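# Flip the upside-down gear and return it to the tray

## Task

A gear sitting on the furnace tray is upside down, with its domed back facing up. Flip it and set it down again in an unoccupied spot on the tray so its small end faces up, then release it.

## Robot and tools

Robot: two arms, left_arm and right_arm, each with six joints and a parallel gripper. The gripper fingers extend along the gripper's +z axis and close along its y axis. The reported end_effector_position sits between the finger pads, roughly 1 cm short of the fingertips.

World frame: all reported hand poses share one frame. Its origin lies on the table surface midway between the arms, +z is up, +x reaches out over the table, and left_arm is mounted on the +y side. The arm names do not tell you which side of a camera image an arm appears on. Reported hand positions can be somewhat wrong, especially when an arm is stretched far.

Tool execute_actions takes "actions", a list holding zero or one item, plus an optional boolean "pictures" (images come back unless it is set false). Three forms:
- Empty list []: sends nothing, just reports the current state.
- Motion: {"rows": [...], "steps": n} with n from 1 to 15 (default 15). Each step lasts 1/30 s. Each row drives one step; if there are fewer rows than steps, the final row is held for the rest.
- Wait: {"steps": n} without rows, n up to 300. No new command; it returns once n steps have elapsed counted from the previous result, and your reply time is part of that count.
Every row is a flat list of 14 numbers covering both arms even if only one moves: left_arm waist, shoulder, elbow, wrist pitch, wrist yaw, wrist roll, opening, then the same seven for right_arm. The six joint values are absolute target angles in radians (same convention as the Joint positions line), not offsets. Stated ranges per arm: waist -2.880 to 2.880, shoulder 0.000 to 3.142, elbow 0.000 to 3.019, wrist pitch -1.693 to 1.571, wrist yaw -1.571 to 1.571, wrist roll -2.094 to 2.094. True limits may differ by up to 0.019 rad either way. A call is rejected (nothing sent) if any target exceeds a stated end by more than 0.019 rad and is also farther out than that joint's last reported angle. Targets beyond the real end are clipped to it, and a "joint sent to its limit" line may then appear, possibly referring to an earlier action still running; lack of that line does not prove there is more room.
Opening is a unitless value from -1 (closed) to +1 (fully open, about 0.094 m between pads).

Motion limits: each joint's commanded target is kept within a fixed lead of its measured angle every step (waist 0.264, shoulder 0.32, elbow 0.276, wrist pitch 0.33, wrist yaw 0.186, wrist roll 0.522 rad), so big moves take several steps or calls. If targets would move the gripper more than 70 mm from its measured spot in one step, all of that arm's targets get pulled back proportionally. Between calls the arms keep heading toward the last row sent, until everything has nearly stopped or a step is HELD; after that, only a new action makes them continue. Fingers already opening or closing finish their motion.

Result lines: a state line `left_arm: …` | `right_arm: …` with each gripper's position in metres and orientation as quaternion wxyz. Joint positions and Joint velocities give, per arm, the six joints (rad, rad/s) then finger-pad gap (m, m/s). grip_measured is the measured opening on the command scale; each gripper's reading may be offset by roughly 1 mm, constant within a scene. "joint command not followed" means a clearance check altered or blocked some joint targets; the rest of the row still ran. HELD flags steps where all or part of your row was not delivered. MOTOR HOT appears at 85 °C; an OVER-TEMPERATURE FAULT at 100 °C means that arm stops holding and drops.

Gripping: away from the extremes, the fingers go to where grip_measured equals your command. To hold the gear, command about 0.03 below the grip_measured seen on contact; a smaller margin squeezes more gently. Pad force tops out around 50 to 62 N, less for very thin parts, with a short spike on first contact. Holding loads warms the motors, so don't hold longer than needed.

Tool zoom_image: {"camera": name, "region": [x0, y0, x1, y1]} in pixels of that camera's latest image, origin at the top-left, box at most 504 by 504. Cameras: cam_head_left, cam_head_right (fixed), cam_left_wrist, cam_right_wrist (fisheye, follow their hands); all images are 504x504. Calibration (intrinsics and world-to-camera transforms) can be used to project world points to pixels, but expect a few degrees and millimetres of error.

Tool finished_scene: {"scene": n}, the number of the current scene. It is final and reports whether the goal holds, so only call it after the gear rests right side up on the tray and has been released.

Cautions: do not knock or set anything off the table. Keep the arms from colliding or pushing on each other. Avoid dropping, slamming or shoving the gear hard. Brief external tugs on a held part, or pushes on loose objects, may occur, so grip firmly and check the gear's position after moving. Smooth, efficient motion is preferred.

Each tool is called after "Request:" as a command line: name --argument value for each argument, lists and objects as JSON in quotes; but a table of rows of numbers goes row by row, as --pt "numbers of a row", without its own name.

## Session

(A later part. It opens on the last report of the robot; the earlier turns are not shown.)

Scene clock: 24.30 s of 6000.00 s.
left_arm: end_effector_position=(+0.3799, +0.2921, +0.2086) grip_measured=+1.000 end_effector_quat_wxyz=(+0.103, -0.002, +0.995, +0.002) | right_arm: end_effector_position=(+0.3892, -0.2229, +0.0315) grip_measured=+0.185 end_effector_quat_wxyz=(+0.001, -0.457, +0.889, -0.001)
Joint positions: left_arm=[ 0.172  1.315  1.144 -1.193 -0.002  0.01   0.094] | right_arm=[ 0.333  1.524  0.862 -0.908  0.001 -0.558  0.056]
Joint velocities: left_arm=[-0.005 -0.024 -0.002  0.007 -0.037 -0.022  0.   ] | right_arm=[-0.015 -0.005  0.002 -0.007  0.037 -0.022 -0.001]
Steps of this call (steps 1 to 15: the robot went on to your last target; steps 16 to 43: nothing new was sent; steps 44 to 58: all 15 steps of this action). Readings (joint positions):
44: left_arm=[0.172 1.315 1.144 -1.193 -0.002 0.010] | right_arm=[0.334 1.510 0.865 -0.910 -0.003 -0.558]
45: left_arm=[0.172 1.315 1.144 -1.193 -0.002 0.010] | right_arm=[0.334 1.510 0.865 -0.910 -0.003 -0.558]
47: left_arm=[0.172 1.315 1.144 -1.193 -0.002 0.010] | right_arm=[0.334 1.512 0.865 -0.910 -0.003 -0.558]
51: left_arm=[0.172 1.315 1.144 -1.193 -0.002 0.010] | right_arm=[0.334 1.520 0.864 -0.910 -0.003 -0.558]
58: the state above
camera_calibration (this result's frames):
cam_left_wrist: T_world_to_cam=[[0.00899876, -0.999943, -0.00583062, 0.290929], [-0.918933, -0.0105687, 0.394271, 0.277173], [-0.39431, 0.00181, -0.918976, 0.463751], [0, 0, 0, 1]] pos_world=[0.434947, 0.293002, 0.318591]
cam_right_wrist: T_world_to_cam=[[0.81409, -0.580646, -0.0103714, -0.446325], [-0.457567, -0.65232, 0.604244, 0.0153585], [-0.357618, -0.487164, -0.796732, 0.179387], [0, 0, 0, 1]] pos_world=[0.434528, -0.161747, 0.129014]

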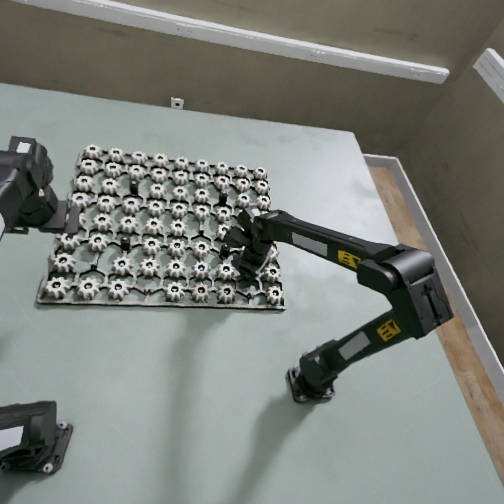

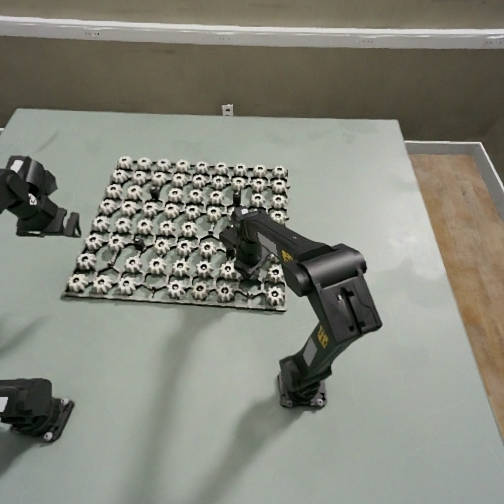

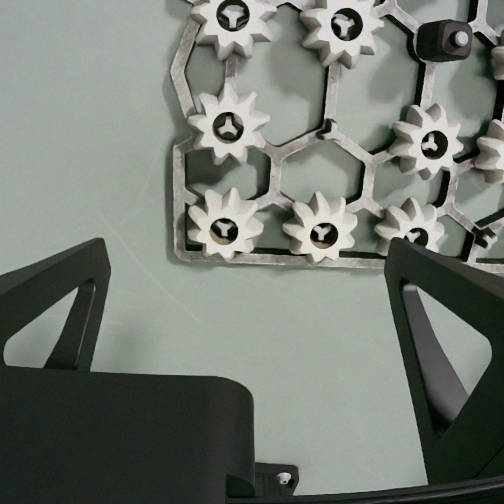

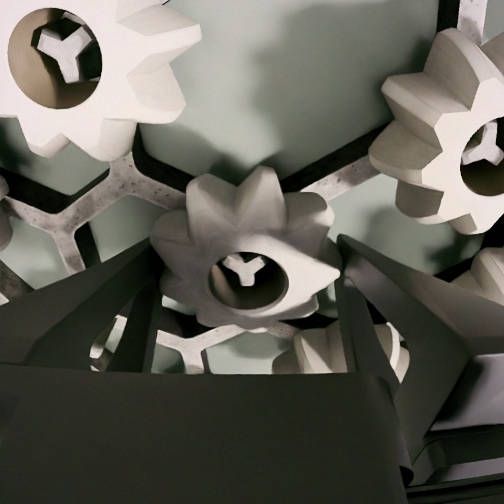

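Request:
execute_actions --actions '[{"rows":[[0.154,1.305,1.19,-1.16,0.03,-0.02,1, 0.33,1.525,0.885,-0.91,0,-0.565,0.13],[0.15,1.31,1.18,-1.12,0.06,-0.04,1, 0.33,1.51,0.897,-0.915,0,-0.565,0.13],[0.146,1.315,1.17,-1.08,0.09,-0.06,1, 0.33,1.502,0.904,-0.925,0,-0.565,0.13],[0.142,1.32,1.16,-1.04,0.12,-0.08,1, 0.33,1.494,0.911,-0.935,0,-0.565,0.13],[0.138,1.325,1.15,-1.0,0.15,-0.10,1, 0.33,1.485,0.918,-0.95,0,-0.565,0.13],[0.134,1.33,1.143,-0.96,0.18,-0.12,1, 0.33,1.474,0.927,-0.967,0,-0.565,0.13],[0.13,1.335,1.136,-0.92,0.21,-0.14,1, 0.33,1.463,0.936,-0.986,0,-0.565,0.13],[0.126,1.34,1.13,-0.88,0.24,-0.16,1, 0.33,1.451,0.946,-1.006,0,-0.565,0.13],[0.122,1.345,1.124,-0.84,0.27,-0.18,1, 0.33,1.439,0.957,-1.028,0,-0.565,0.13],[0.118,1.35,1.118,-0.8,0.30,-0.20,1, 0.33,1.427,0.97,-1.05,0,-0.565,0.13],[0.114,1.355,1.112,-0.76,0.33,-0.22,1, 0.33,1.415,0.983,-1.07,0,-0.565,0.13],[0.11,1.36,1.106,-0.72,0.36,-0.24,1, 0.33,1.403,0.995,-1.085,0,-0.565,0.13],[0.106,1.365,1.10,-0.68,0.39,-0.26,1, 0.33,1.391,1.005,-1.09,0,-0.565,0.13],[0.102,1.37,1.094,-0.64,0.42,-0.28,1, 0.33,1.379,1.015,-1.09,0,-0.565,0.13],[0.098,1.375,1.088,-0.6,0.45,-0.30,1, 0.33,1.367,1.02,-1.08,0,-0.565,0.13]],"steps":15}]' --pictures false

Request:
execute_actions --actions '[{"rows":[[0.093,1.38,1.082,-0.56,0.48,-0.32,1, 0.33,1.355,1.02,-1.06,-0.02,-0.565,0.13],[0.088,1.385,1.076,-0.52,0.51,-0.34,1, 0.33,1.345,1.02,-1.03,-0.04,-0.565,0.13],[0.083,1.39,1.07,-0.48,0.54,-0.36,1, 0.33,1.335,1.02,-0.99,-0.07,-0.565,0.13],[0.078,1.395,1.064,-0.44,0.57,-0.38,1, 0.332,1.33,1.015,-0.95,-0.10,-0.565,0.13],[0.073,1.4,1.058,-0.4,0.60,-0.40,1, 0.334,1.325,1.01,-0.91,-0.13,-0.565,0.13],[0.068,1.405,1.052,-0.36,0.63,-0.42,1, 0.336,1.32,1.005,-0.87,-0.16,-0.565,0.13],[0.063,1.41,1.046,-0.32,0.66,-0.44,1, 0.338,1.32,1.0,-0.83,-0.19,-0.565,0.13],[0.058,1.415,1.04,-0.28,0.69,-0.46,1, 0.34,1.32,0.994,-0.79,-0.22,-0.565,0.13],[0.053,1.42,1.034,-0.24,0.72,-0.48,1, 0.342,1.32,0.988,-0.75,-0.25,-0.565,0.13],[0.048,1.425,1.028,-0.2,0.75,-0.50,1, 0.344,1.32,0.982,-0.71,-0.28,-0.565,0.13],[0.043,1.43,1.022,-0.16,0.78,-0.52,1, 0.346,1.32,0.976,-0.67,-0.31,-0.565,0.13],[0.038,1.435,1.016,-0.12,0.81,-0.54,1, 0.348,1.32,0.97,-0.63,-0.34,-0.565,0.13],[0.033,1.44,1.01,-0.08,0.84,-0.56,1, 0.35,1.32,0.963,-0.59,-0.37,-0.565,0.13],[0.028,1.445,1.004,-0.04,0.87,-0.58,1, 0.352,1.32,0.956,-0.55,-0.40,-0.565,0.13],[0.023,1.45,0.998,0.0,0.90,-0.60,1, 0.354,1.32,0.949,-0.51,-0.43,-0.565,0.13]],"steps":15}]' --pictures false

Request:
execute_actions --actions '[{"rows":[[0.019,1.454,0.993,0.04,0.93,-0.62,1, 0.356,1.32,0.942,-0.47,-0.46,-0.565,0.13],[0.015,1.458,0.988,0.08,0.96,-0.64,1, 0.356,1.32,0.935,-0.43,-0.49,-0.565,0.13],[0.011,1.462,0.983,0.12,0.99,-0.66,1, 0.356,1.32,0.928,-0.39,-0.52,-0.565,0.13],[0.007,1.466,0.978,0.16,1.02,-0.68,1, 0.356,1.32,0.921,-0.35,-0.55,-0.565,0.13],[0.003,1.47,0.973,0.2,1.05,-0.70,1, 0.356,1.32,0.914,-0.31,-0.58,-0.565,0.13],[-0.001,1.474,0.968,0.24,1.08,-0.72,1, 0.356,1.32,0.907,-0.27,-0.61,-0.565,0.13],[-0.005,1.478,0.963,0.28,1.11,-0.74,1, 0.356,1.32,0.9,-0.23,-0.64,-0.565,0.13],[-0.009,1.482,0.958,0.32,1.14,-0.76,1, 0.356,1.32,0.893,-0.19,-0.67,-0.565,0.13],[-0.013,1.486,0.953,0.36,1.17,-0.78,1, 0.356,1.32,0.886,-0.15,-0.70,-0.565,0.13],[-0.017,1.49,0.948,0.4,1.20,-0.80,1, 0.356,1.32,0.879,-0.11,-0.73,-0.565,0.13],[-0.021,1.494,0.943,0.44,1.23,-0.82,1, 0.356,1.32,0.872,-0.07,-0.76,-0.565,0.13],[-0.025,1.498,0.938,0.48,1.26,-0.84,1, 0.356,1.32,0.865,-0.03,-0.79,-0.565,0.13],[-0.029,1.5,0.933,0.52,1.29,-0.84,1, 0.356,1.32,0.858,0.01,-0.82,-0.565,0.13],[-0.033,1.5,0.93,0.56,1.32,-0.84,1, 0.356,1.32,0.851,0.05,-0.85,-0.565,0.13],[-0.037,1.5,0.93,0.59,1.35,-0.84,1, 0.356,1.32,0.844,0.09,-0.88,-0.565,0.13]],"steps":15}]' --pictures false

Request:
execute_actions --actions '[{"rows":[[-0.04,1.5,0.93,0.59,1.38,-0.84,0.9, 0.356,1.32,0.837,0.13,-0.91,-0.565,0.13],[-0.04,1.5,0.93,0.59,1.38,-0.84,0.85, 0.356,1.32,0.83,0.17,-0.94,-0.565,0.13],[-0.04,1.5,0.93,0.59,1.38,-0.84,0.8, 0.356,1.32,0.823,0.21,-0.97,-0.565,0.13],[-0.04,1.5,0.93,0.59,1.38,-0.84,0.75, 0.356,1.32,0.816,0.25,-1.0,-0.565,0.13],[-0.04,1.5,0.93,0.59,1.38,-0.84,0.7, 0.356,1.32,0.809,0.29,-1.03,-0.565,0.13],[-0.04,1.5,0.93,0.59,1.38,-0.84,0.7, 0.356,1.32,0.802,0.33,-1.06,-0.565,0.13],[-0.04,1.5,0.93,0.59,1.38,-0.84,0.7, 0.356,1.32,0.795,0.37,-1.09,-0.565,0.13],[-0.04,1.5,0.93,0.59,1.38,-0.84,0.7, 0.356,1.32,0.788,0.41,-1.12,-0.565,0.13],[-0.04,1.5,0.93,0.59,1.38,-0.84,0.7, 0.356,1.32,0.781,0.45,-1.14,-0.565,0.13],[-0.04,1.5,0.93,0.59,1.38,-0.84,0.7, 0.356,1.32,0.774,0.49,-1.155,-0.565,0.13],[-0.04,1.5,0.93,0.59,1.38,-0.84,0.7, 0.356,1.32,0.767,0.53,-1.165,-0.565,0.13],[-0.04,1.5,0.93,0.59,1.38,-0.84,0.7, 0.356,1.32,0.76,0.565,-1.165,-0.565,0.13],[-0.04,1.5,0.93,0.59,1.38,-0.84,0.7, 0.356,1.32,0.758,0.595,-1.165,-0.565,0.13]],"steps":15}]' --pictures false

Request:
execute_actions --actions '[{"steps":6}]'

Scene clock: 29.50 s of 6000.00 s.
left_arm: end_effector_position=(+0.4696, +0.1963, +0.2380) grip_measured=+1.000 end_effector_quat_wxyz=(+0.280, -0.014, +0.931, -0.235) | right_arm: end_effector_position=(+0.3915, -0.2219, +0.0932) grip_measured=+0.185 end_effector_quat_wxyz=(+0.009, -0.457, +0.889, -0.001)
Joint positions: left_arm=[ 0.121  1.344  1.102 -0.69   0.422 -0.209  0.094] | right_arm=[ 0.333  1.422  0.943 -1.074  0.001 -0.558  0.056]
Joint velocities: left_arm=[-0.122  0.2   -0.217  1.131  0.725 -0.491  0.   ] | right_arm=[ 0.005 -0.464  0.276 -0.051 -0.037  0.037 -0.   ]
Steps of this call (steps 1 to 15: the robot went on to your last target; steps 16 to 90: nothing new was sent; then 1.70 s passed at rest; steps 91 to 105: all 15 steps of this action). Readings (joint positions):
91: left_arm=[0.172 1.315 1.144 -1.189 0.011 0.007] | right_arm=[0.333 1.524 0.862 -0.908 0.001 -0.558]
92: left_arm=[0.172 1.315 1.144 -1.176 0.035 0.001] | right_arm=[0.333 1.524 0.862 -0.908 0.001 -0.558]
94: left_arm=[0.169 1.315 1.144 -1.121 0.092 -0.020] | right_arm=[0.333 1.523 0.863 -0.912 0.001 -0.558]
98: left_arm=[0.153 1.316 1.142 -0.969 0.212 -0.080] | right_arm=[0.333 1.515 0.880 -0.954 0.001 -0.558]
105: the state above

Scene clock: 30.00 s of 6000.00 s.
left_arm: end_effector_position=(+0.4882, +0.0951, +0.2715) grip_measured=+1.000 end_effector_quat_wxyz=(+0.328, +0.056, +0.808, -0.486) | right_arm: end_effector_position=(+0.4615, -0.1171, +0.1758) grip_measured=+0.185 end_effector_quat_wxyz=(+0.294, -0.482, +0.808, +0.167)
Joint positions: left_arm=[ 0.048  1.424  1.01  -0.093  0.872 -0.506  0.094] | right_arm=[ 0.34   1.338  0.951 -0.605 -0.399 -0.558  0.056]
Joint velocities: left_arm=[-0.151  0.132 -0.144  1.165  0.799 -0.608  0.   ] | right_arm=[ 0.034 -0.005 -0.159  1.136 -0.784 -0.007  0.   ]
Steps of this call (steps 1 to 15: all 15 steps of this action). Readings (joint positions):
1: left_arm=[0.117 1.351 1.095 -0.651 0.452 -0.228] | right_arm=[0.333 1.406 0.951 -1.073 -0.006 -0.558]
2: left_arm=[0.113 1.358 1.088 -0.612 0.482 -0.248] | right_arm=[0.333 1.391 0.958 -1.066 -0.021 -0.558]
4: left_arm=[0.104 1.372 1.074 -0.533 0.542 -0.287] | right_arm=[0.333 1.363 0.964 -1.022 -0.073 -0.558]
8: left_arm=[0.084 1.395 1.049 -0.373 0.662 -0.366] | right_arm=[0.333 1.338 0.964 -0.881 -0.191 -0.558]
15: the state above

Scene clock: 30.50 s of 6000.00 s.
left_arm: end_effector_position=(+0.4241, +0.0365, +0.3087) grip_measured=+1.000 end_effector_quat_wxyz=(+0.279, +0.231, +0.672, -0.645) | right_arm: end_effector_position=(+0.4514, -0.0490, +0.2388) grip_measured=+0.186 end_effector_quat_wxyz=(+0.485, -0.549, +0.602, +0.318)
Joint positions: left_arm=[-0.014  1.484  0.934  0.504  1.322 -0.787  0.094] | right_arm=[ 0.35   1.338  0.838 -0.016 -0.844 -0.558  0.056]
Joint velocities: left_arm=[-0.122  0.063 -0.11   1.048  0.769 -0.3    0.   ] | right_arm=[ 0.005 -0.015 -0.237  1.057 -0.652  0.022  0.   ]
Steps of this call (steps 1 to 15: all 15 steps of this action). Readings (joint positions):
1: left_arm=[0.043 1.429 1.004 -0.053 0.902 -0.526] | right_arm=[0.343 1.338 0.944 -0.565 -0.429 -0.558]
2: left_arm=[0.038 1.433 0.999 -0.013 0.932 -0.546] | right_arm=[0.345 1.338 0.937 -0.526 -0.458 -0.558]
4: left_arm=[0.029 1.442 0.988 0.067 0.992 -0.586] | right_arm=[0.349 1.338 0.920 -0.448 -0.519 -0.558]
8: left_arm=[0.013 1.459 0.967 0.226 1.112 -0.666] | right_arm=[0.350 1.338 0.886 -0.293 -0.638 -0.558]
15: the state above

Scene clock: 31.00 s of 6000.00 s.
left_arm: end_effector_position=(+0.4105, +0.0292, +0.3138) grip_measured=+0.702 end_effector_quat_wxyz=(+0.265, +0.260, +0.656, -0.657) | right_arm: end_effector_position=(+0.4016, -0.0379, +0.2861) grip_measured=+0.186 end_effector_quat_wxyz=(+0.601, -0.616, +0.365, +0.356)
Joint positions: left_arm=[-0.029  1.486  0.93   0.575  1.377 -0.828  0.08 ] | right_arm=[ 0.352  1.346  0.733  0.55  -1.161 -0.559  0.056]
Joint velocities: left_arm=[ 0.005 -0.024 -0.012  0.002 -0.022  0.081 -0.   ] | right_arm=[-0.015 -0.034 -0.007  0.393 -0.051 -0.066 -0.   ]
Steps of this call (steps 1 to 15: all 15 steps of this action). Readings (joint positions):
1: left_arm=[-0.018 1.486 0.932 0.533 1.352 -0.796] | right_arm=[0.350 1.338 0.829 0.020 -0.870 -0.558]
2: left_arm=[-0.022 1.486 0.930 0.550 1.368 -0.802] | right_arm=[0.350 1.338 0.816 0.056 -0.896 -0.558]
4: left_arm=[-0.028 1.486 0.930 0.567 1.376 -0.812] | right_arm=[0.350 1.340 0.785 0.123 -0.952 -0.558]
8: left_arm=[-0.029 1.486 0.930 0.575 1.377 -0.822] | right_arm=[0.350 1.353 0.735 0.274 -1.080 -0.558]
15: the state above

Scene clock: 31.20 s of 6000.00 s.
left_arm: end_effector_position=(+0.4105, +0.0292, +0.3138) grip_measured=+0.702 end_effector_quat_wxyz=(+0.265, +0.259, +0.656, -0.657) | right_arm: end_effector_position=(+0.4014, -0.0379, +0.2893) grip_measured=+0.186 end_effector_quat_wxyz=(+0.606, -0.617, +0.357, +0.352)
Joint positions: left_arm=[-0.029  1.486  0.93   0.575  1.377 -0.83   0.08 ] | right_arm=[ 0.352  1.345  0.733  0.57  -1.162 -0.559  0.056]
Joint velocities: left_arm=[-0.005  0.005  0.002 -0.002 -0.051 -0.139 -0.001] | right_arm=[-0.005 -0.015 -0.007  0.007 -0.022 -0.007  0.001]
Steps of this call (steps 1 to 6: the robot went on to your last target). Readings (joint positions):
1: left_arm=[-0.029 1.486 0.930 0.575 1.377 -0.828] | right_arm=[0.352 1.345 0.733 0.560 -1.162 -0.559]
2: left_arm=[-0.029 1.486 0.930 0.575 1.377 -0.829] | right_arm=[0.352 1.345 0.733 0.566 -1.162 -0.559]
4: left_arm=[-0.029 1.486 0.930 0.575 1.377 -0.829] | right_arm=[0.352 1.345 0.733 0.569 -1.162 -0.559]
6: the state above
camera_calibration (this result's frames):
cam_left_wrist: T_world_to_cam=[[-0.685567, -0.00465007, 0.727995, 0.0541413], [-0.600601, 0.568747, -0.561965, 0.413505], [-0.411431, -0.8225, -0.392707, 0.438869], [0, 0, 0, 1]] pos_world=[0.466034, 0.126042, 0.365308]
cam_right_wrist: T_world_to_cam=[[0.866628, 0.0215204, 0.49849, -0.491656], [0.404413, -0.61546, -0.676505, 0.0117493], [0.292242, 0.787874, -0.542078, 0.193083], [0, 0, 0, 1]] pos_world=[0.364904, -0.134313, 0.3577]

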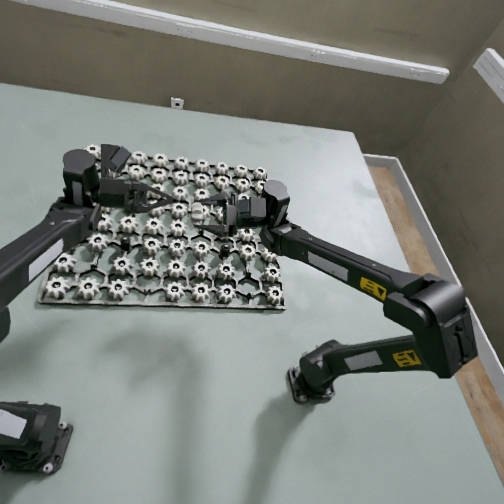

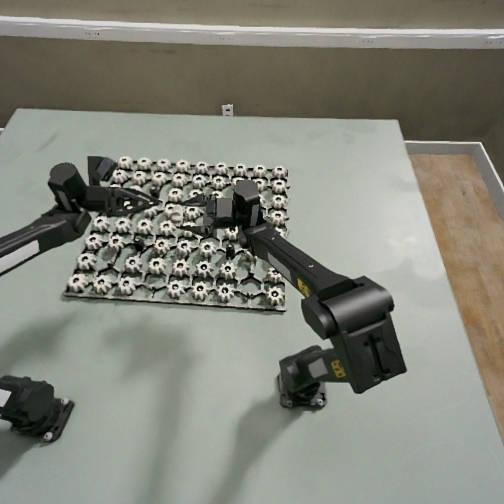

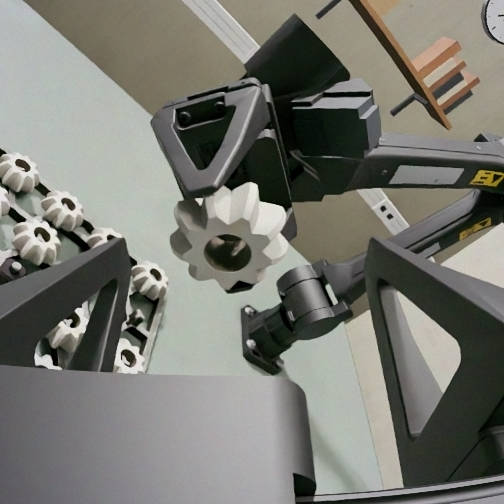

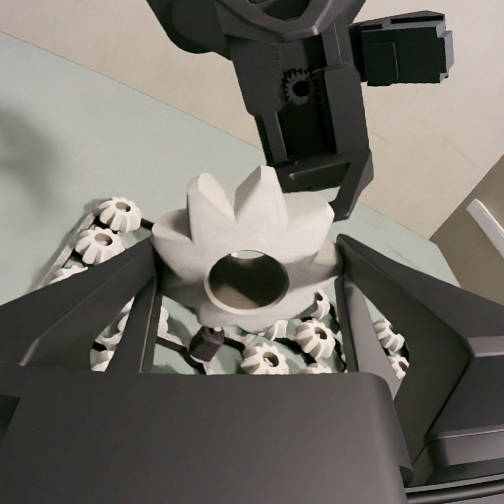

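Request:
execute_actions --actions '[{"rows":[[-0.04,1.505,0.923,0.6,1.38,-0.85,0.7, 0.356,1.33,0.758,0.595,-1.165,-0.565,0.13],[-0.04,1.51,0.916,0.608,1.38,-0.86,0.7, 0.356,1.33,0.758,0.595,-1.165,-0.565,0.13],[-0.045,1.515,0.909,0.616,1.372,-0.87,0.7, 0.356,1.33,0.758,0.595,-1.165,-0.565,0.13],[-0.052,1.52,0.902,0.624,1.366,-0.88,0.7, 0.356,1.33,0.758,0.595,-1.165,-0.565,0.13],[-0.059,1.525,0.895,0.632,1.36,-0.88,0.7, 0.356,1.33,0.758,0.595,-1.165,-0.565,0.13],[-0.066,1.53,0.887,0.642,1.353,-0.88,0.7, 0.356,1.33,0.758,0.595,-1.165,-0.565,0.13],[-0.073,1.53,0.887,0.642,1.346,-0.88,0.7, 0.356,1.33,0.758,0.595,-1.165,-0.565,0.13],[-0.08,1.53,0.887,0.642,1.339,-0.88,0.7, 0.356,1.33,0.758,0.595,-1.165,-0.565,0.13],[-0.088,1.53,0.887,0.642,1.332,-0.88,0.7, 0.356,1.33,0.758,0.595,-1.165,-0.565,0.13],[-0.095,1.53,0.887,0.642,1.325,-0.88,0.7, 0.356,1.33,0.758,0.595,-1.165,-0.565,0.13],[-0.102,1.53,0.887,0.642,1.319,-0.88,0.7, 0.356,1.33,0.758,0.595,-1.165,-0.565,0.13]],"steps":15}]' --pictures false

Request:
execute_actions --actions '[{"steps":4}]'

Scene clock: 34.03 s of 6000.00 s.
left_arm: end_effector_position=(+0.3984, +0.0013, +0.2825) grip_measured=+0.702 end_effector_quat_wxyz=(+0.237, +0.241, +0.666, -0.665) | right_arm: end_effector_position=(+0.4014, -0.0379, +0.2893) grip_measured=+0.186 end_effector_quat_wxyz=(+0.606, -0.617, +0.357, +0.352)
Joint positions: left_arm=[-0.094  1.523  0.884  0.625  1.323 -0.868  0.08 ] | right_arm=[ 0.352  1.345  0.733  0.57  -1.162 -0.559  0.056]
Joint velocities: left_arm=[-0.083  0.005 -0.002  0.037 -0.081 -0.066 -0.001] | right_arm=[ 0.015 -0.005 -0.002  0.002 -0.007 -0.022  0.   ]
Steps of this call (steps 1 to 30: the robot went on to your last target; steps 31 to 70: nothing new was sent; steps 71 to 85: all 15 steps of this action). Readings (joint positions):
71: left_arm=[-0.029 1.486 0.929 0.577 1.377 -0.831] | right_arm=[0.352 1.345 0.733 0.570 -1.162 -0.559]
72: left_arm=[-0.029 1.487 0.927 0.583 1.377 -0.835] | right_arm=[0.352 1.345 0.733 0.570 -1.162 -0.559]
74: left_arm=[-0.029 1.488 0.919 0.597 1.373 -0.844] | right_arm=[0.352 1.345 0.733 0.570 -1.162 -0.559]
78: left_arm=[-0.043 1.504 0.894 0.623 1.348 -0.859] | right_arm=[0.352 1.345 0.733 0.570 -1.162 -0.559]
85: the state above

Scene clock: 34.17 s of 6000.00 s.
left_arm: end_effector_position=(+0.3980, +0.0005, +0.2827) grip_measured=+0.702 end_effector_quat_wxyz=(+0.237, +0.241, +0.666, -0.665) | right_arm: end_effector_position=(+0.4014, -0.0379, +0.2893) grip_measured=+0.186 end_effector_quat_wxyz=(+0.606, -0.617, +0.357, +0.352)
Joint positions: left_arm=[-0.096  1.523  0.884  0.627  1.323 -0.869  0.08 ] | right_arm=[ 0.352  1.345  0.733  0.57  -1.162 -0.559  0.056]
Joint velocities: left_arm=[ 0.005 -0.005  0.002 -0.012  0.037  0.037 -0.   ] | right_arm=[-0.015 -0.005 -0.002 -0.007 -0.022 -0.037 -0.001]
Steps of this call (steps 1 to 4: the robot went on to your last target). Readings (joint positions):
1: left_arm=[-0.095 1.523 0.884 0.626 1.323 -0.868] | right_arm=[0.352 1.345 0.733 0.570 -1.162 -0.559]
2: left_arm=[-0.096 1.523 0.884 0.627 1.323 -0.868] | right_arm=[0.352 1.345 0.733 0.570 -1.162 -0.559]
4: the state above
camera_calibration (this result's frames):
cam_left_wrist: T_world_to_cam=[[-0.633415, -0.0012573, 0.773811, 0.0343847], [-0.630807, 0.580026, -0.515414, 0.403718], [-0.448183, -0.814597, -0.36819, 0.40555], [0, 0, 0, 1]] pos_world=[0.458209, 0.0962363, 0.330795]
cam_right_wrist: T_world_to_cam=[[0.866628, 0.0215204, 0.49849, -0.491656], [0.404413, -0.61546, -0.676505, 0.0117493], [0.292242, 0.787874, -0.542078, 0.193083], [0, 0, 0, 1]] pos_world=[0.364904, -0.134313, 0.3577]

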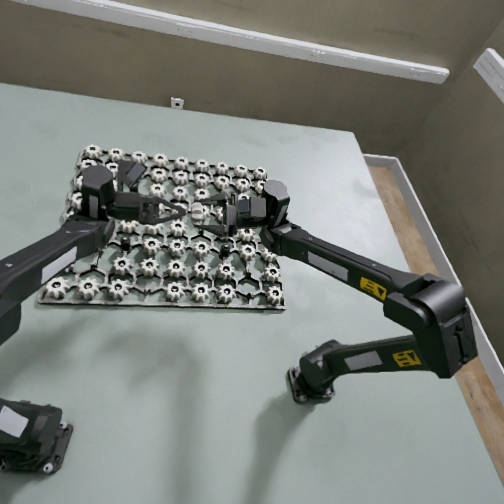

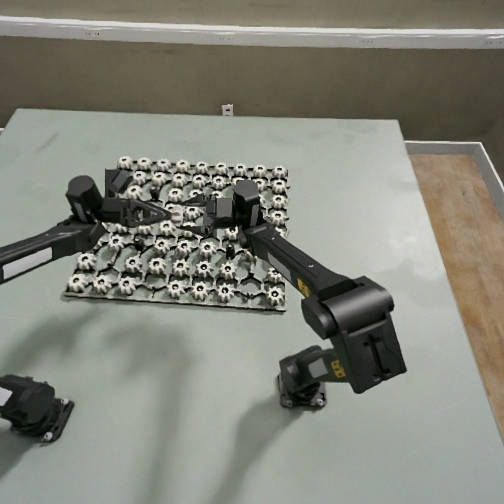

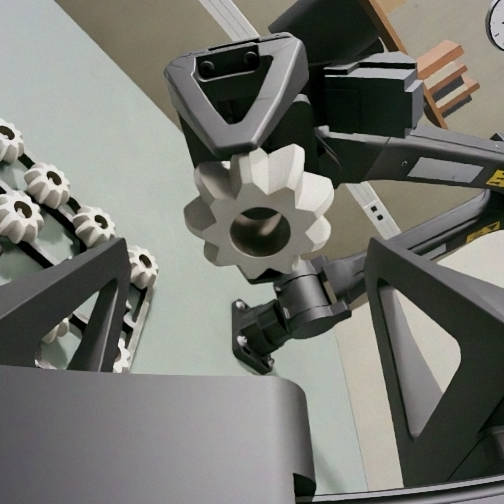

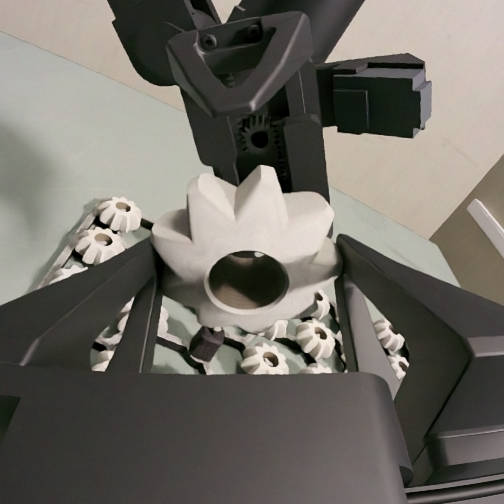

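Request:
execute_actions --actions '[{"rows":[[-0.108,1.533,0.905,0.644,1.315,-0.88,0.7, 0.356,1.33,0.758,0.595,-1.165,-0.565,0.13],[-0.114,1.536,0.92,0.646,1.309,-0.88,0.7, 0.356,1.33,0.758,0.595,-1.165,-0.565,0.13],[-0.12,1.539,0.928,0.646,1.303,-0.88,0.7, 0.356,1.33,0.758,0.595,-1.165,-0.565,0.13],[-0.126,1.542,0.934,0.646,1.297,-0.88,0.7, 0.356,1.33,0.758,0.595,-1.165,-0.565,0.13],[-0.132,1.545,0.94,0.646,1.291,-0.88,0.7, 0.356,1.33,0.758,0.595,-1.165,-0.565,0.13],[-0.138,1.548,0.945,0.646,1.285,-0.88,0.7, 0.356,1.33,0.758,0.595,-1.165,-0.565,0.13],[-0.144,1.548,0.945,0.646,1.279,-0.88,0.7, 0.356,1.33,0.758,0.595,-1.165,-0.565,0.13],[-0.15,1.548,0.945,0.646,1.273,-0.88,0.7, 0.356,1.33,0.758,0.595,-1.165,-0.565,0.13],[-0.156,1.548,0.945,0.646,1.267,-0.88,0.7, 0.356,1.33,0.758,0.595,-1.165,-0.565,0.13],[-0.161,1.548,0.945,0.646,1.26,-0.88,0.7, 0.356,1.33,0.758,0.595,-1.165,-0.565,0.13],[-0.166,1.548,0.945,0.646,1.253,-0.88,0.7, 0.356,1.33,0.758,0.595,-1.165,-0.565,0.13],[-0.17,1.548,0.945,0.646,1.247,-0.88,0.7, 0.356,1.33,0.758,0.595,-1.165,-0.565,0.13]],"steps":15}]' --pictures false

Request:
execute_actions --actions '[{"steps":4}]'

Scene clock: 37.47 s of 6000.00 s.
left_arm: end_effector_position=(+0.3931, -0.0282, +0.2804) grip_measured=+0.702 end_effector_quat_wxyz=(+0.239, +0.239, +0.667, -0.664) | right_arm: end_effector_position=(+0.4014, -0.0379, +0.2893) grip_measured=+0.186 end_effector_quat_wxyz=(+0.606, -0.617, +0.357, +0.352)
Joint positions: left_arm=[-0.16   1.532  0.888  0.631  1.251 -0.87   0.08 ] | right_arm=[ 0.352  1.345  0.733  0.57  -1.162 -0.559  0.056]
Joint velocities: left_arm=[-0.073 -0.005  0.017 -0.007 -0.037 -0.022 -0.   ] | right_arm=[ 0.005 -0.015 -0.007  0.012 -0.007 -0.007  0.   ]
Steps of this call (steps 1 to 15: the robot went on to your last target; steps 16 to 84: nothing new was sent; steps 85 to 99: all 15 steps of this action). Readings (joint positions):
85: left_arm=[-0.096 1.523 0.884 0.627 1.320 -0.870] | right_arm=[0.352 1.345 0.733 0.570 -1.162 -0.559]
86: left_arm=[-0.096 1.523 0.884 0.628 1.316 -0.870] | right_arm=[0.352 1.345 0.733 0.570 -1.162 -0.559]
88: left_arm=[-0.098 1.523 0.884 0.630 1.305 -0.870] | right_arm=[0.352 1.345 0.733 0.570 -1.162 -0.559]
92: left_arm=[-0.116 1.527 0.886 0.631 1.281 -0.870] | right_arm=[0.352 1.345 0.733 0.570 -1.162 -0.559]
99: the state above

Scene clock: 37.60 s of 6000.00 s.
left_arm: end_effector_position=(+0.3929, -0.0289, +0.2804) grip_measured=+0.702 end_effector_quat_wxyz=(+0.238, +0.239, +0.667, -0.664) | right_arm: end_effector_position=(+0.4014, -0.0379, +0.2893) grip_measured=+0.186 end_effector_quat_wxyz=(+0.606, -0.617, +0.357, +0.352)
Joint positions: left_arm=[-0.162  1.532  0.888  0.631  1.25  -0.87   0.08 ] | right_arm=[ 0.352  1.345  0.733  0.57  -1.162 -0.559  0.056]
Joint velocities: left_arm=[-0.005 -0.024  0.007 -0.002  0.051  0.022  0.   ] | right_arm=[ 0.005 -0.015  0.007  0.012  0.037  0.066  0.002]
Steps of this call (steps 1 to 4: the robot went on to your last target). Readings (joint positions):
1: left_arm=[-0.162 1.532 0.888 0.631 1.251 -0.870] | right_arm=[0.352 1.345 0.733 0.570 -1.162 -0.559]
2: left_arm=[-0.162 1.532 0.888 0.631 1.251 -0.870] | right_arm=[0.352 1.345 0.733 0.570 -1.162 -0.559]
4: the state above
camera_calibration (this result's frames):
cam_left_wrist: T_world_to_cam=[[-0.632138, -0.00620654, 0.774831, 0.0319056], [-0.635389, 0.576484, -0.513758, 0.417603], [-0.443489, -0.817085, -0.368361, 0.376653], [0, 0, 0, 1]] pos_world=[0.45255, 0.0672147, 0.32857]
cam_right_wrist: T_world_to_cam=[[0.866628, 0.0215204, 0.49849, -0.491656], [0.404413, -0.61546, -0.676505, 0.0117493], [0.292242, 0.787874, -0.542078, 0.193083], [0, 0, 0, 1]] pos_world=[0.364904, -0.134313, 0.3577]

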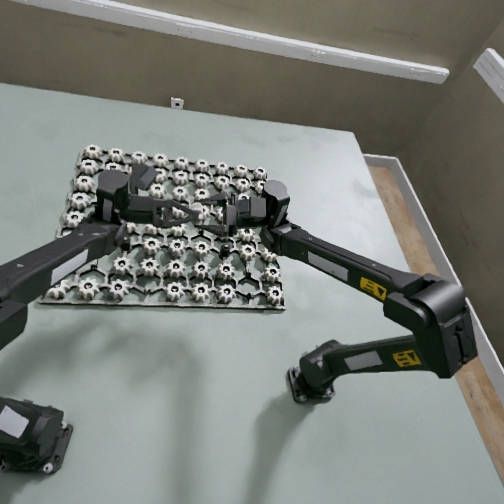

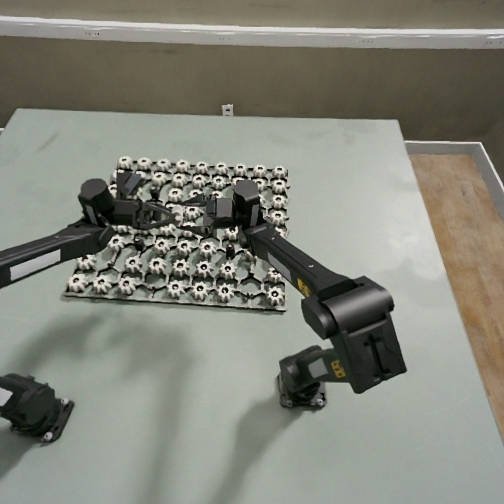

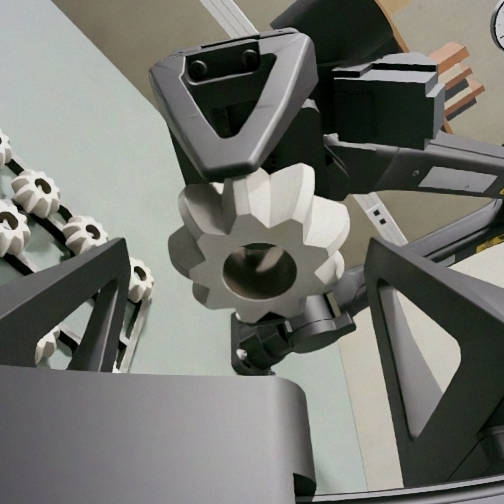

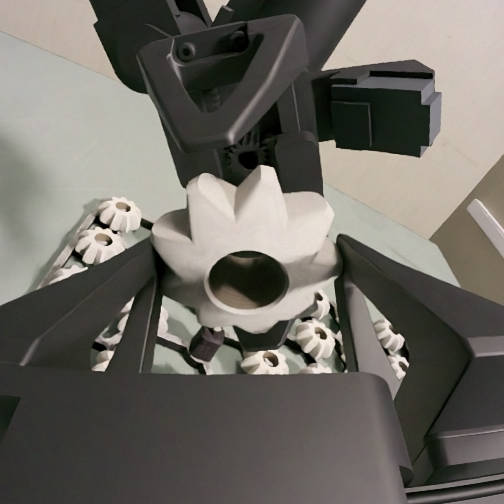

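Request:
execute_actions --actions '[{"rows":[[-0.174,1.548,0.95,0.646,1.242,-0.88,0.7, 0.356,1.33,0.758,0.595,-1.165,-0.565,0.13],[-0.178,1.548,0.954,0.646,1.237,-0.88,0.65, 0.356,1.33,0.758,0.595,-1.165,-0.565,0.13],[-0.182,1.548,0.957,0.646,1.232,-0.88,0.6, 0.356,1.33,0.758,0.595,-1.165,-0.565,0.13],[-0.186,1.548,0.96,0.646,1.227,-0.88,0.55, 0.356,1.33,0.758,0.595,-1.165,-0.565,0.13],[-0.19,1.548,0.96,0.646,1.222,-0.88,0.5, 0.356,1.33,0.758,0.595,-1.165,-0.565,0.13],[-0.194,1.548,0.96,0.646,1.215,-0.88,0.45, 0.356,1.33,0.758,0.595,-1.165,-0.565,0.13]],"steps":15}]'

Scene clock: 39.53 s of 6000.00 s.
left_arm: end_effector_position=(+0.3960, -0.0384, +0.2879) grip_measured=+0.452 end_effector_quat_wxyz=(+0.249, +0.239, +0.665, -0.662) | right_arm: end_effector_position=(+0.4014, -0.0379, +0.2893) grip_measured=+0.186 end_effector_quat_wxyz=(+0.606, -0.617, +0.357, +0.352)
Joint positions: left_arm=[-0.181  1.532  0.906  0.631  1.218 -0.87   0.068] | right_arm=[ 0.352  1.345  0.733  0.57  -1.162 -0.559  0.056]
Joint velocities: left_arm=[-0.015 -0.015 -0.017 -0.002 -0.007 -0.051 -0.   ] | right_arm=[-0.015  0.005 -0.002 -0.017 -0.051  0.022  0.001]
Steps of this call (steps 1 to 15: the robot went on to your last target; steps 16 to 43: nothing new was sent; steps 44 to 58: all 15 steps of this action). Readings (joint positions):
44: left_arm=[-0.162 1.532 0.888 0.631 1.248 -0.870] | right_arm=[0.352 1.345 0.733 0.570 -1.162 -0.559]
45: left_arm=[-0.162 1.532 0.889 0.631 1.244 -0.870] | right_arm=[0.352 1.345 0.733 0.570 -1.162 -0.559]
47: left_arm=[-0.163 1.532 0.893 0.631 1.234 -0.870] | right_arm=[0.352 1.345 0.733 0.570 -1.162 -0.559]
51: left_arm=[-0.172 1.532 0.904 0.631 1.219 -0.870] | right_arm=[0.352 1.345 0.733 0.570 -1.162 -0.559]
58: the state above
camera_calibration (this result's frames):
cam_left_wrist: T_world_to_cam=[[-0.644572, -0.0100744, 0.764477, 0.0358134], [-0.634101, 0.565673, -0.52719, 0.431898], [-0.427133, -0.824568, -0.371006, 0.367023], [0, 0, 0, 1]] pos_world=[0.453719, 0.0586833, 0.336481]
cam_right_wrist: T_world_to_cam=[[0.866628, 0.0215204, 0.49849, -0.491656], [0.404413, -0.61546, -0.676505, 0.0117493], [0.292242, 0.787874, -0.542078, 0.193083], [0, 0, 0, 1]] pos_world=[0.364904, -0.134313, 0.3577]

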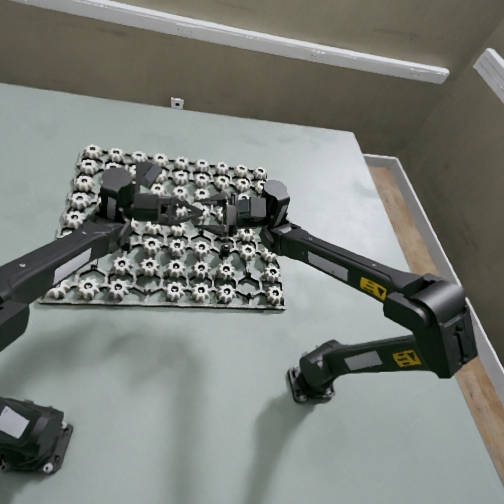

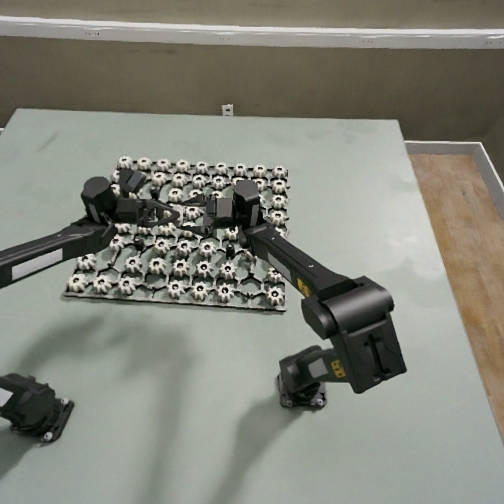

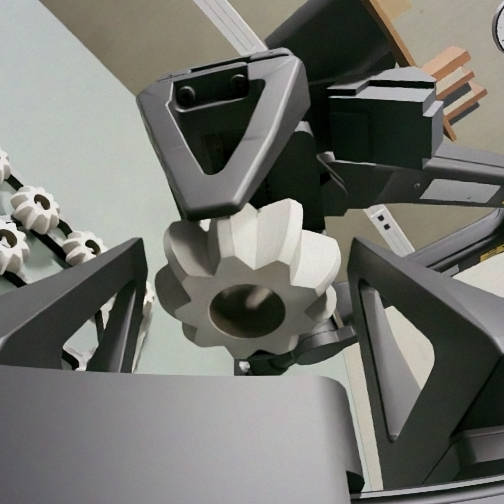

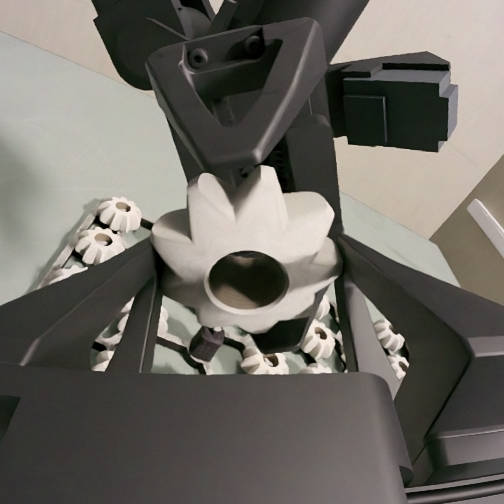

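Request:
execute_actions --actions '[{"rows":[[-0.198,1.548,0.95,0.646,1.215,-0.90,0.45, 0.356,1.33,0.758,0.595,-1.165,-0.565,0.13],[-0.202,1.548,0.95,0.646,1.212,-0.92,0.45, 0.356,1.33,0.758,0.595,-1.165,-0.565,0.13],[-0.205,1.548,0.95,0.646,1.209,-0.94,0.45, 0.356,1.33,0.758,0.595,-1.165,-0.565,0.13],[-0.205,1.548,0.95,0.646,1.207,-0.96,0.45, 0.356,1.33,0.758,0.595,-1.165,-0.565,0.13],[-0.205,1.548,0.95,0.646,1.207,-0.96,0.42, 0.356,1.33,0.758,0.595,-1.165,-0.565,0.13],[-0.205,1.548,0.95,0.646,1.207,-0.96,0.39, 0.356,1.33,0.758,0.595,-1.165,-0.565,0.13],[-0.205,1.548,0.95,0.646,1.207,-0.96,0.36, 0.356,1.33,0.758,0.595,-1.165,-0.565,0.13],[-0.205,1.548,0.95,0.646,1.207,-0.96,0.33, 0.356,1.33,0.758,0.595,-1.165,-0.565,0.13],[-0.205,1.548,0.95,0.646,1.207,-0.96,0.3, 0.356,1.33,0.758,0.595,-1.165,-0.565,0.13]],"steps":15}]'

Scene clock: 42.07 s of 6000.00 s.
left_arm: end_effector_position=(+0.3949, -0.0422, +0.2877) grip_measured=+0.302 end_effector_quat_wxyz=(+0.224, +0.214, +0.674, -0.671) | right_arm: end_effector_position=(+0.4012, -0.0379, +0.2895) grip_measured=+0.186 end_effector_quat_wxyz=(+0.607, -0.617, +0.356, +0.352)
Joint positions: left_arm=[-0.19   1.533  0.906  0.631  1.209 -0.945  0.061] | right_arm=[ 0.352  1.345  0.733  0.571 -1.163 -0.559  0.056]
Joint velocities: left_arm=[-0.015  0.015 -0.017  0.007  0.051 -0.037  0.001] | right_arm=[-0.005 -0.015 -0.002 -0.022  0.022  0.007 -0.001]
Steps of this call (steps 1 to 15: the robot went on to your last target; steps 16 to 61: nothing new was sent; steps 62 to 76: all 15 steps of this action). Readings (joint positions):
62: left_arm=[-0.181 1.532 0.906 0.631 1.218 -0.873] | right_arm=[0.352 1.345 0.733 0.570 -1.162 -0.559]
63: left_arm=[-0.181 1.532 0.906 0.631 1.217 -0.880] | right_arm=[0.352 1.345 0.733 0.570 -1.162 -0.559]
65: left_arm=[-0.183 1.532 0.906 0.631 1.212 -0.900] | right_arm=[0.352 1.345 0.733 0.570 -1.162 -0.559]
69: left_arm=[-0.189 1.532 0.906 0.631 1.210 -0.930] | right_arm=[0.352 1.345 0.733 0.570 -1.162 -0.559]
76: the state above
camera_calibration (this result's frames):
cam_left_wrist: T_world_to_cam=[[-0.585049, -0.00994176, 0.810937, -0.00166542], [-0.672674, 0.564502, -0.478379, 0.434394], [-0.453019, -0.825372, -0.336949, 0.363736], [0, 0, 0, 1]] pos_world=[0.456011, 0.0549844, 0.331716]
cam_right_wrist: T_world_to_cam=[[0.866089, 0.022262, 0.499394, -0.491593], [0.405814, -0.614659, -0.676394, 0.0113792], [0.291899, 0.788479, -0.541383, 0.193188], [0, 0, 0, 1]] pos_world=[0.364754, -0.134386, 0.357784]

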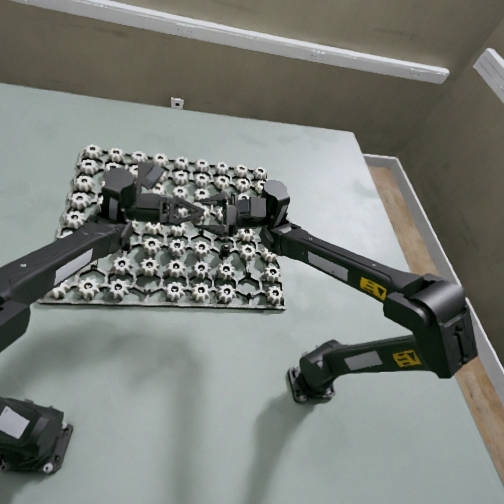

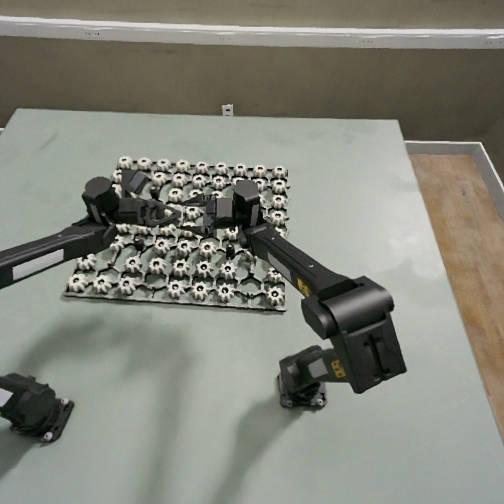

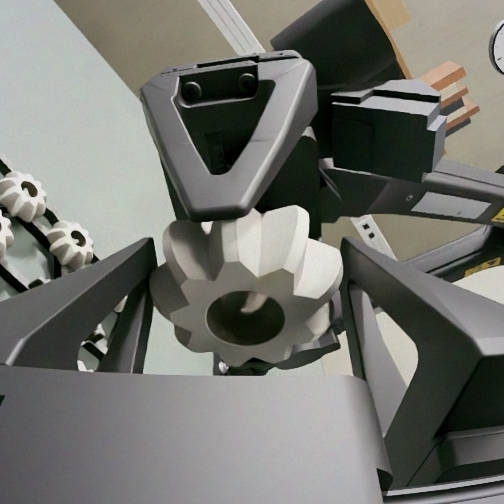

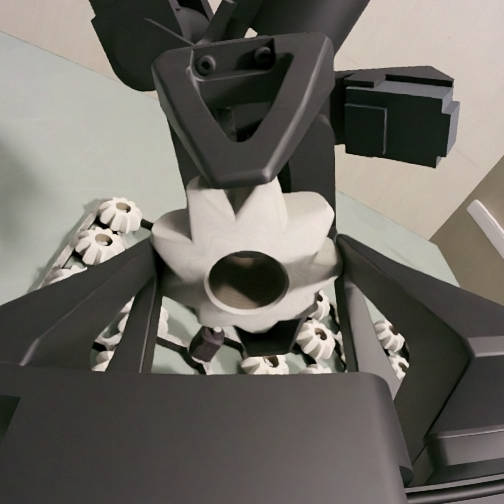

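Request:
execute_actions --actions '[{"rows":[[-0.2,1.548,0.93,0.646,1.207,-0.95,0.35, 0.356,1.33,0.758,0.595,-1.165,-0.565,0.13],[-0.2,1.548,0.91,0.646,1.207,-0.95,0.35, 0.356,1.33,0.758,0.595,-1.165,-0.565,0.13],[-0.2,1.548,0.9,0.646,1.207,-0.95,0.35, 0.356,1.33,0.758,0.595,-1.165,-0.565,0.13],[-0.2,1.548,0.896,0.646,1.207,-0.95,0.35, 0.356,1.33,0.758,0.595,-1.165,-0.565,0.13]],"steps":12}]'

Scene clock: 43.20 s of 6000.00 s.
left_arm: end_effector_position=(+0.3931, -0.0416, +0.2838) grip_measured=+0.348 end_effector_quat_wxyz=(+0.220, +0.210, +0.676, -0.672) | right_arm: end_effector_position=(+0.4012, -0.0379, +0.2895) grip_measured=+0.186 end_effector_quat_wxyz=(+0.607, -0.617, +0.356, +0.352)
Joint positions: left_arm=[-0.19   1.533  0.897  0.631  1.209 -0.949  0.063] | right_arm=[ 0.352  1.345  0.733  0.571 -1.163 -0.559  0.056]
Joint velocities: left_arm=[-0.005  0.005 -0.007 -0.017 -0.095 -0.051 -0.   ] | right_arm=[ 0.005 -0.015  0.002  0.002  0.022  0.022 -0.001]
Steps of this call (steps 1 to 15: the robot went on to your last target; steps 16 to 22: nothing new was sent; steps 23 to 34: all 12 steps of this action). Readings (joint positions):
23: left_arm=[-0.190 1.533 0.906 0.631 1.209 -0.949] | right_arm=[0.352 1.345 0.733 0.571 -1.163 -0.559]
24: left_arm=[-0.190 1.533 0.906 0.631 1.209 -0.949] | right_arm=[0.352 1.345 0.733 0.571 -1.163 -0.559]
26: left_arm=[-0.190 1.533 0.905 0.631 1.209 -0.949] | right_arm=[0.352 1.345 0.733 0.571 -1.163 -0.559]
30: left_arm=[-0.190 1.533 0.898 0.631 1.209 -0.949] | right_arm=[0.352 1.345 0.733 0.571 -1.163 -0.559]
34: the state above
camera_calibration (this result's frames):
cam_left_wrist: T_world_to_cam=[[-0.575224, -0.0123293, 0.817903, -0.00553339], [-0.678387, 0.565889, -0.468573, 0.43042], [-0.457065, -0.824389, -0.333877, 0.362898], [0, 0, 0, 1]] pos_world=[0.454676, 0.0555307, 0.327372]
cam_right_wrist: T_world_to_cam=[[0.866089, 0.022262, 0.499394, -0.491593], [0.405814, -0.614659, -0.676394, 0.0113792], [0.291899, 0.788479, -0.541383, 0.193188], [0, 0, 0, 1]] pos_world=[0.364754, -0.134386, 0.357784]

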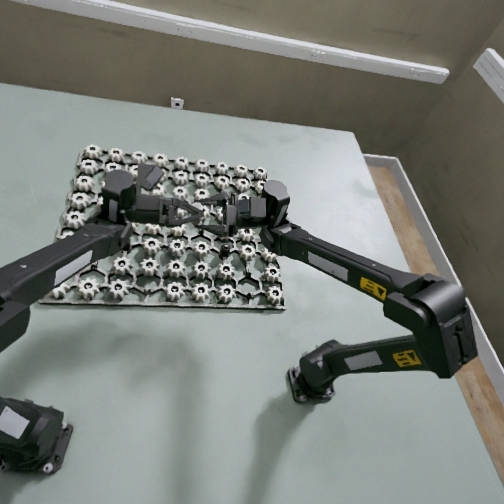

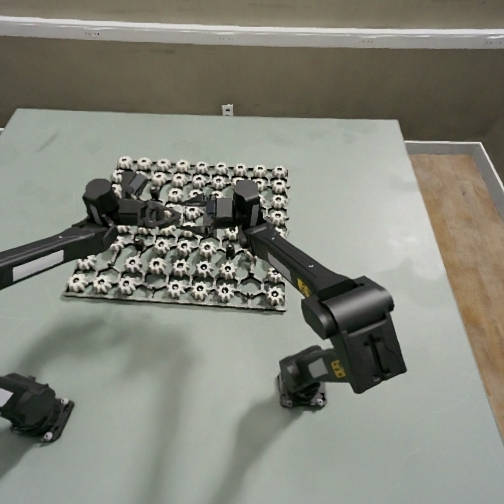

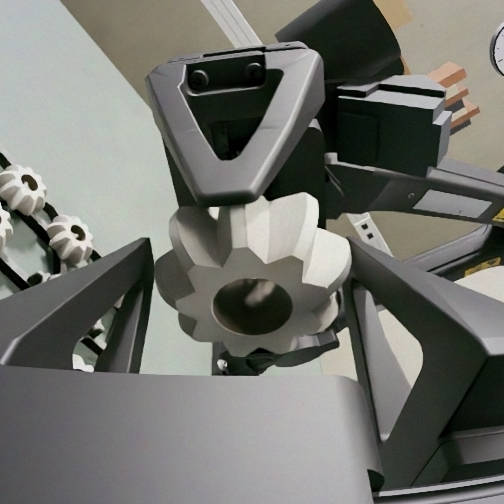

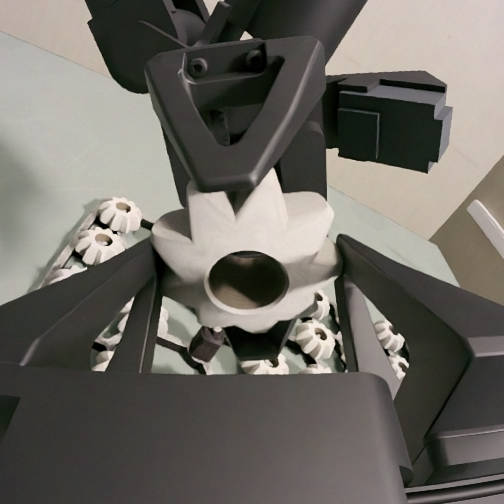

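Well aligned. Close left.

Request:
execute_actions --actions '[{"rows":[[-0.195,1.535,0.92,0.646,1.207,-0.95,0.32, 0.356,1.33,0.758,0.595,-1.165,-0.565,0.14],[-0.195,1.535,0.92,0.646,1.207,-0.95,0.29, 0.356,1.33,0.758,0.595,-1.165,-0.565,0.14],[-0.195,1.535,0.92,0.646,1.207,-0.95,0.26, 0.356,1.33,0.758,0.595,-1.165,-0.565,0.14],[-0.195,1.535,0.92,0.646,1.207,-0.95,0.24, 0.356,1.33,0.758,0.595,-1.165,-0.565,0.14],[-0.195,1.535,0.92,0.646,1.207,-0.95,0.22, 0.356,1.33,0.758,0.595,-1.165,-0.565,0.14],[-0.195,1.535,0.92,0.646,1.207,-0.95,0.2, 0.356,1.33,0.758,0.595,-1.165,-0.565,0.14],[-0.195,1.535,0.92,0.646,1.207,-0.95,0.18, 0.356,1.33,0.758,0.595,-1.165,-0.565,0.14],[-0.195,1.535,0.92,0.646,1.207,-0.95,0.16, 0.356,1.33,0.758,0.595,-1.165,-0.565,0.14],[-0.195,1.535,0.92,0.646,1.207,-0.95,0.14, 0.356,1.33,0.758,0.595,-1.165,-0.565,0.14],[-0.195,1.535,0.92,0.646,1.207,-0.95,0.12, 0.356,1.33,0.758,0.595,-1.165,-0.565,0.14]],"steps":14}]'

Scene clock: 45.37 s of 6000.00 s.
left_arm: end_effector_position=(+0.3931, -0.0416, +0.2842) grip_measured=+0.202 end_effector_quat_wxyz=(+0.221, +0.211, +0.675, -0.672) | right_arm: end_effector_position=(+0.4014, -0.0379, +0.2894) grip_measured=+0.186 end_effector_quat_wxyz=(+0.607, -0.617, +0.357, +0.352)
Joint positions: left_arm=[-0.19   1.533  0.897  0.634  1.209 -0.949  0.056] | right_arm=[ 0.352  1.345  0.733  0.571 -1.162 -0.559  0.056]
Joint velocities: left_arm=[-0.005 -0.034  0.012  0.007 -0.037 -0.081 -0.001] | right_arm=[ 0.005 -0.015 -0.012  0.002 -0.037  0.007  0.   ]
Steps of this call (steps 1 to 15: the robot went on to your last target; steps 16 to 51: nothing new was sent; steps 52 to 65: all 14 steps of this action). Readings (joint positions):
52: left_arm=[-0.190 1.533 0.897 0.631 1.209 -0.949] | right_arm=[0.352 1.345 0.733 0.571 -1.163 -0.559]
53: left_arm=[-0.190 1.533 0.897 0.631 1.209 -0.949] | right_arm=[0.352 1.345 0.733 0.571 -1.163 -0.559]
55: left_arm=[-0.190 1.533 0.897 0.632 1.209 -0.949] | right_arm=[0.352 1.345 0.733 0.571 -1.162 -0.559]
59: left_arm=[-0.190 1.533 0.897 0.634 1.209 -0.949] | right_arm=[0.352 1.345 0.733 0.571 -1.162 -0.559]
65: the state above
camera_calibration (this result's frames):
cam_left_wrist: T_world_to_cam=[[-0.577569, -0.0114802, 0.816261, -0.00444559], [-0.677039, 0.565401, -0.471106, 0.430784], [-0.456107, -0.824736, -0.33433, 0.362773], [0, 0, 0, 1]] pos_world=[0.454553, 0.0555753, 0.32786]
cam_right_wrist: T_world_to_cam=[[0.866104, 0.0212931, 0.49941, -0.491807], [0.405124, -0.615152, -0.67636, 0.0115433], [0.292811, 0.788121, -0.541412, 0.192755], [0, 0, 0, 1]] pos_world=[0.364839, -0.134341, 0.35778]

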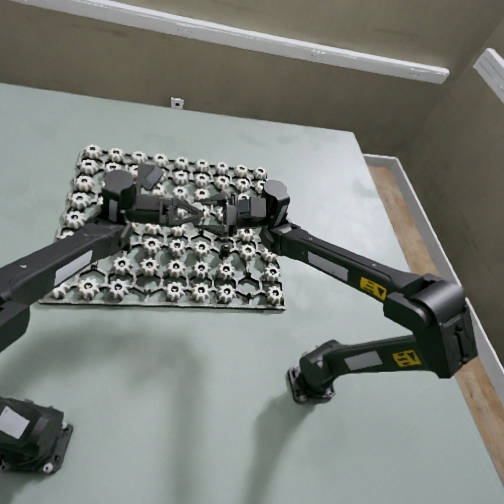

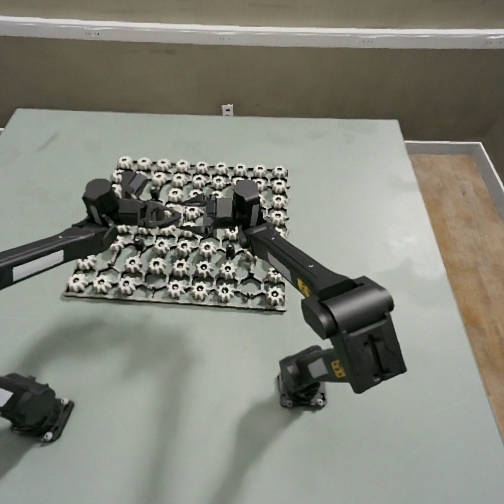

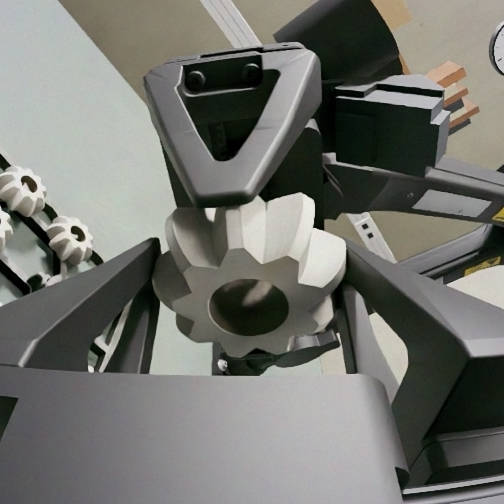

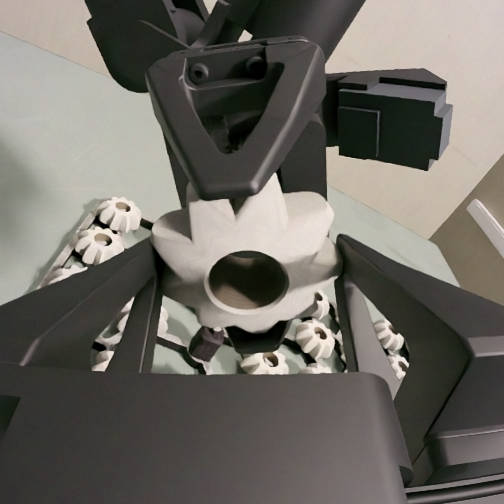

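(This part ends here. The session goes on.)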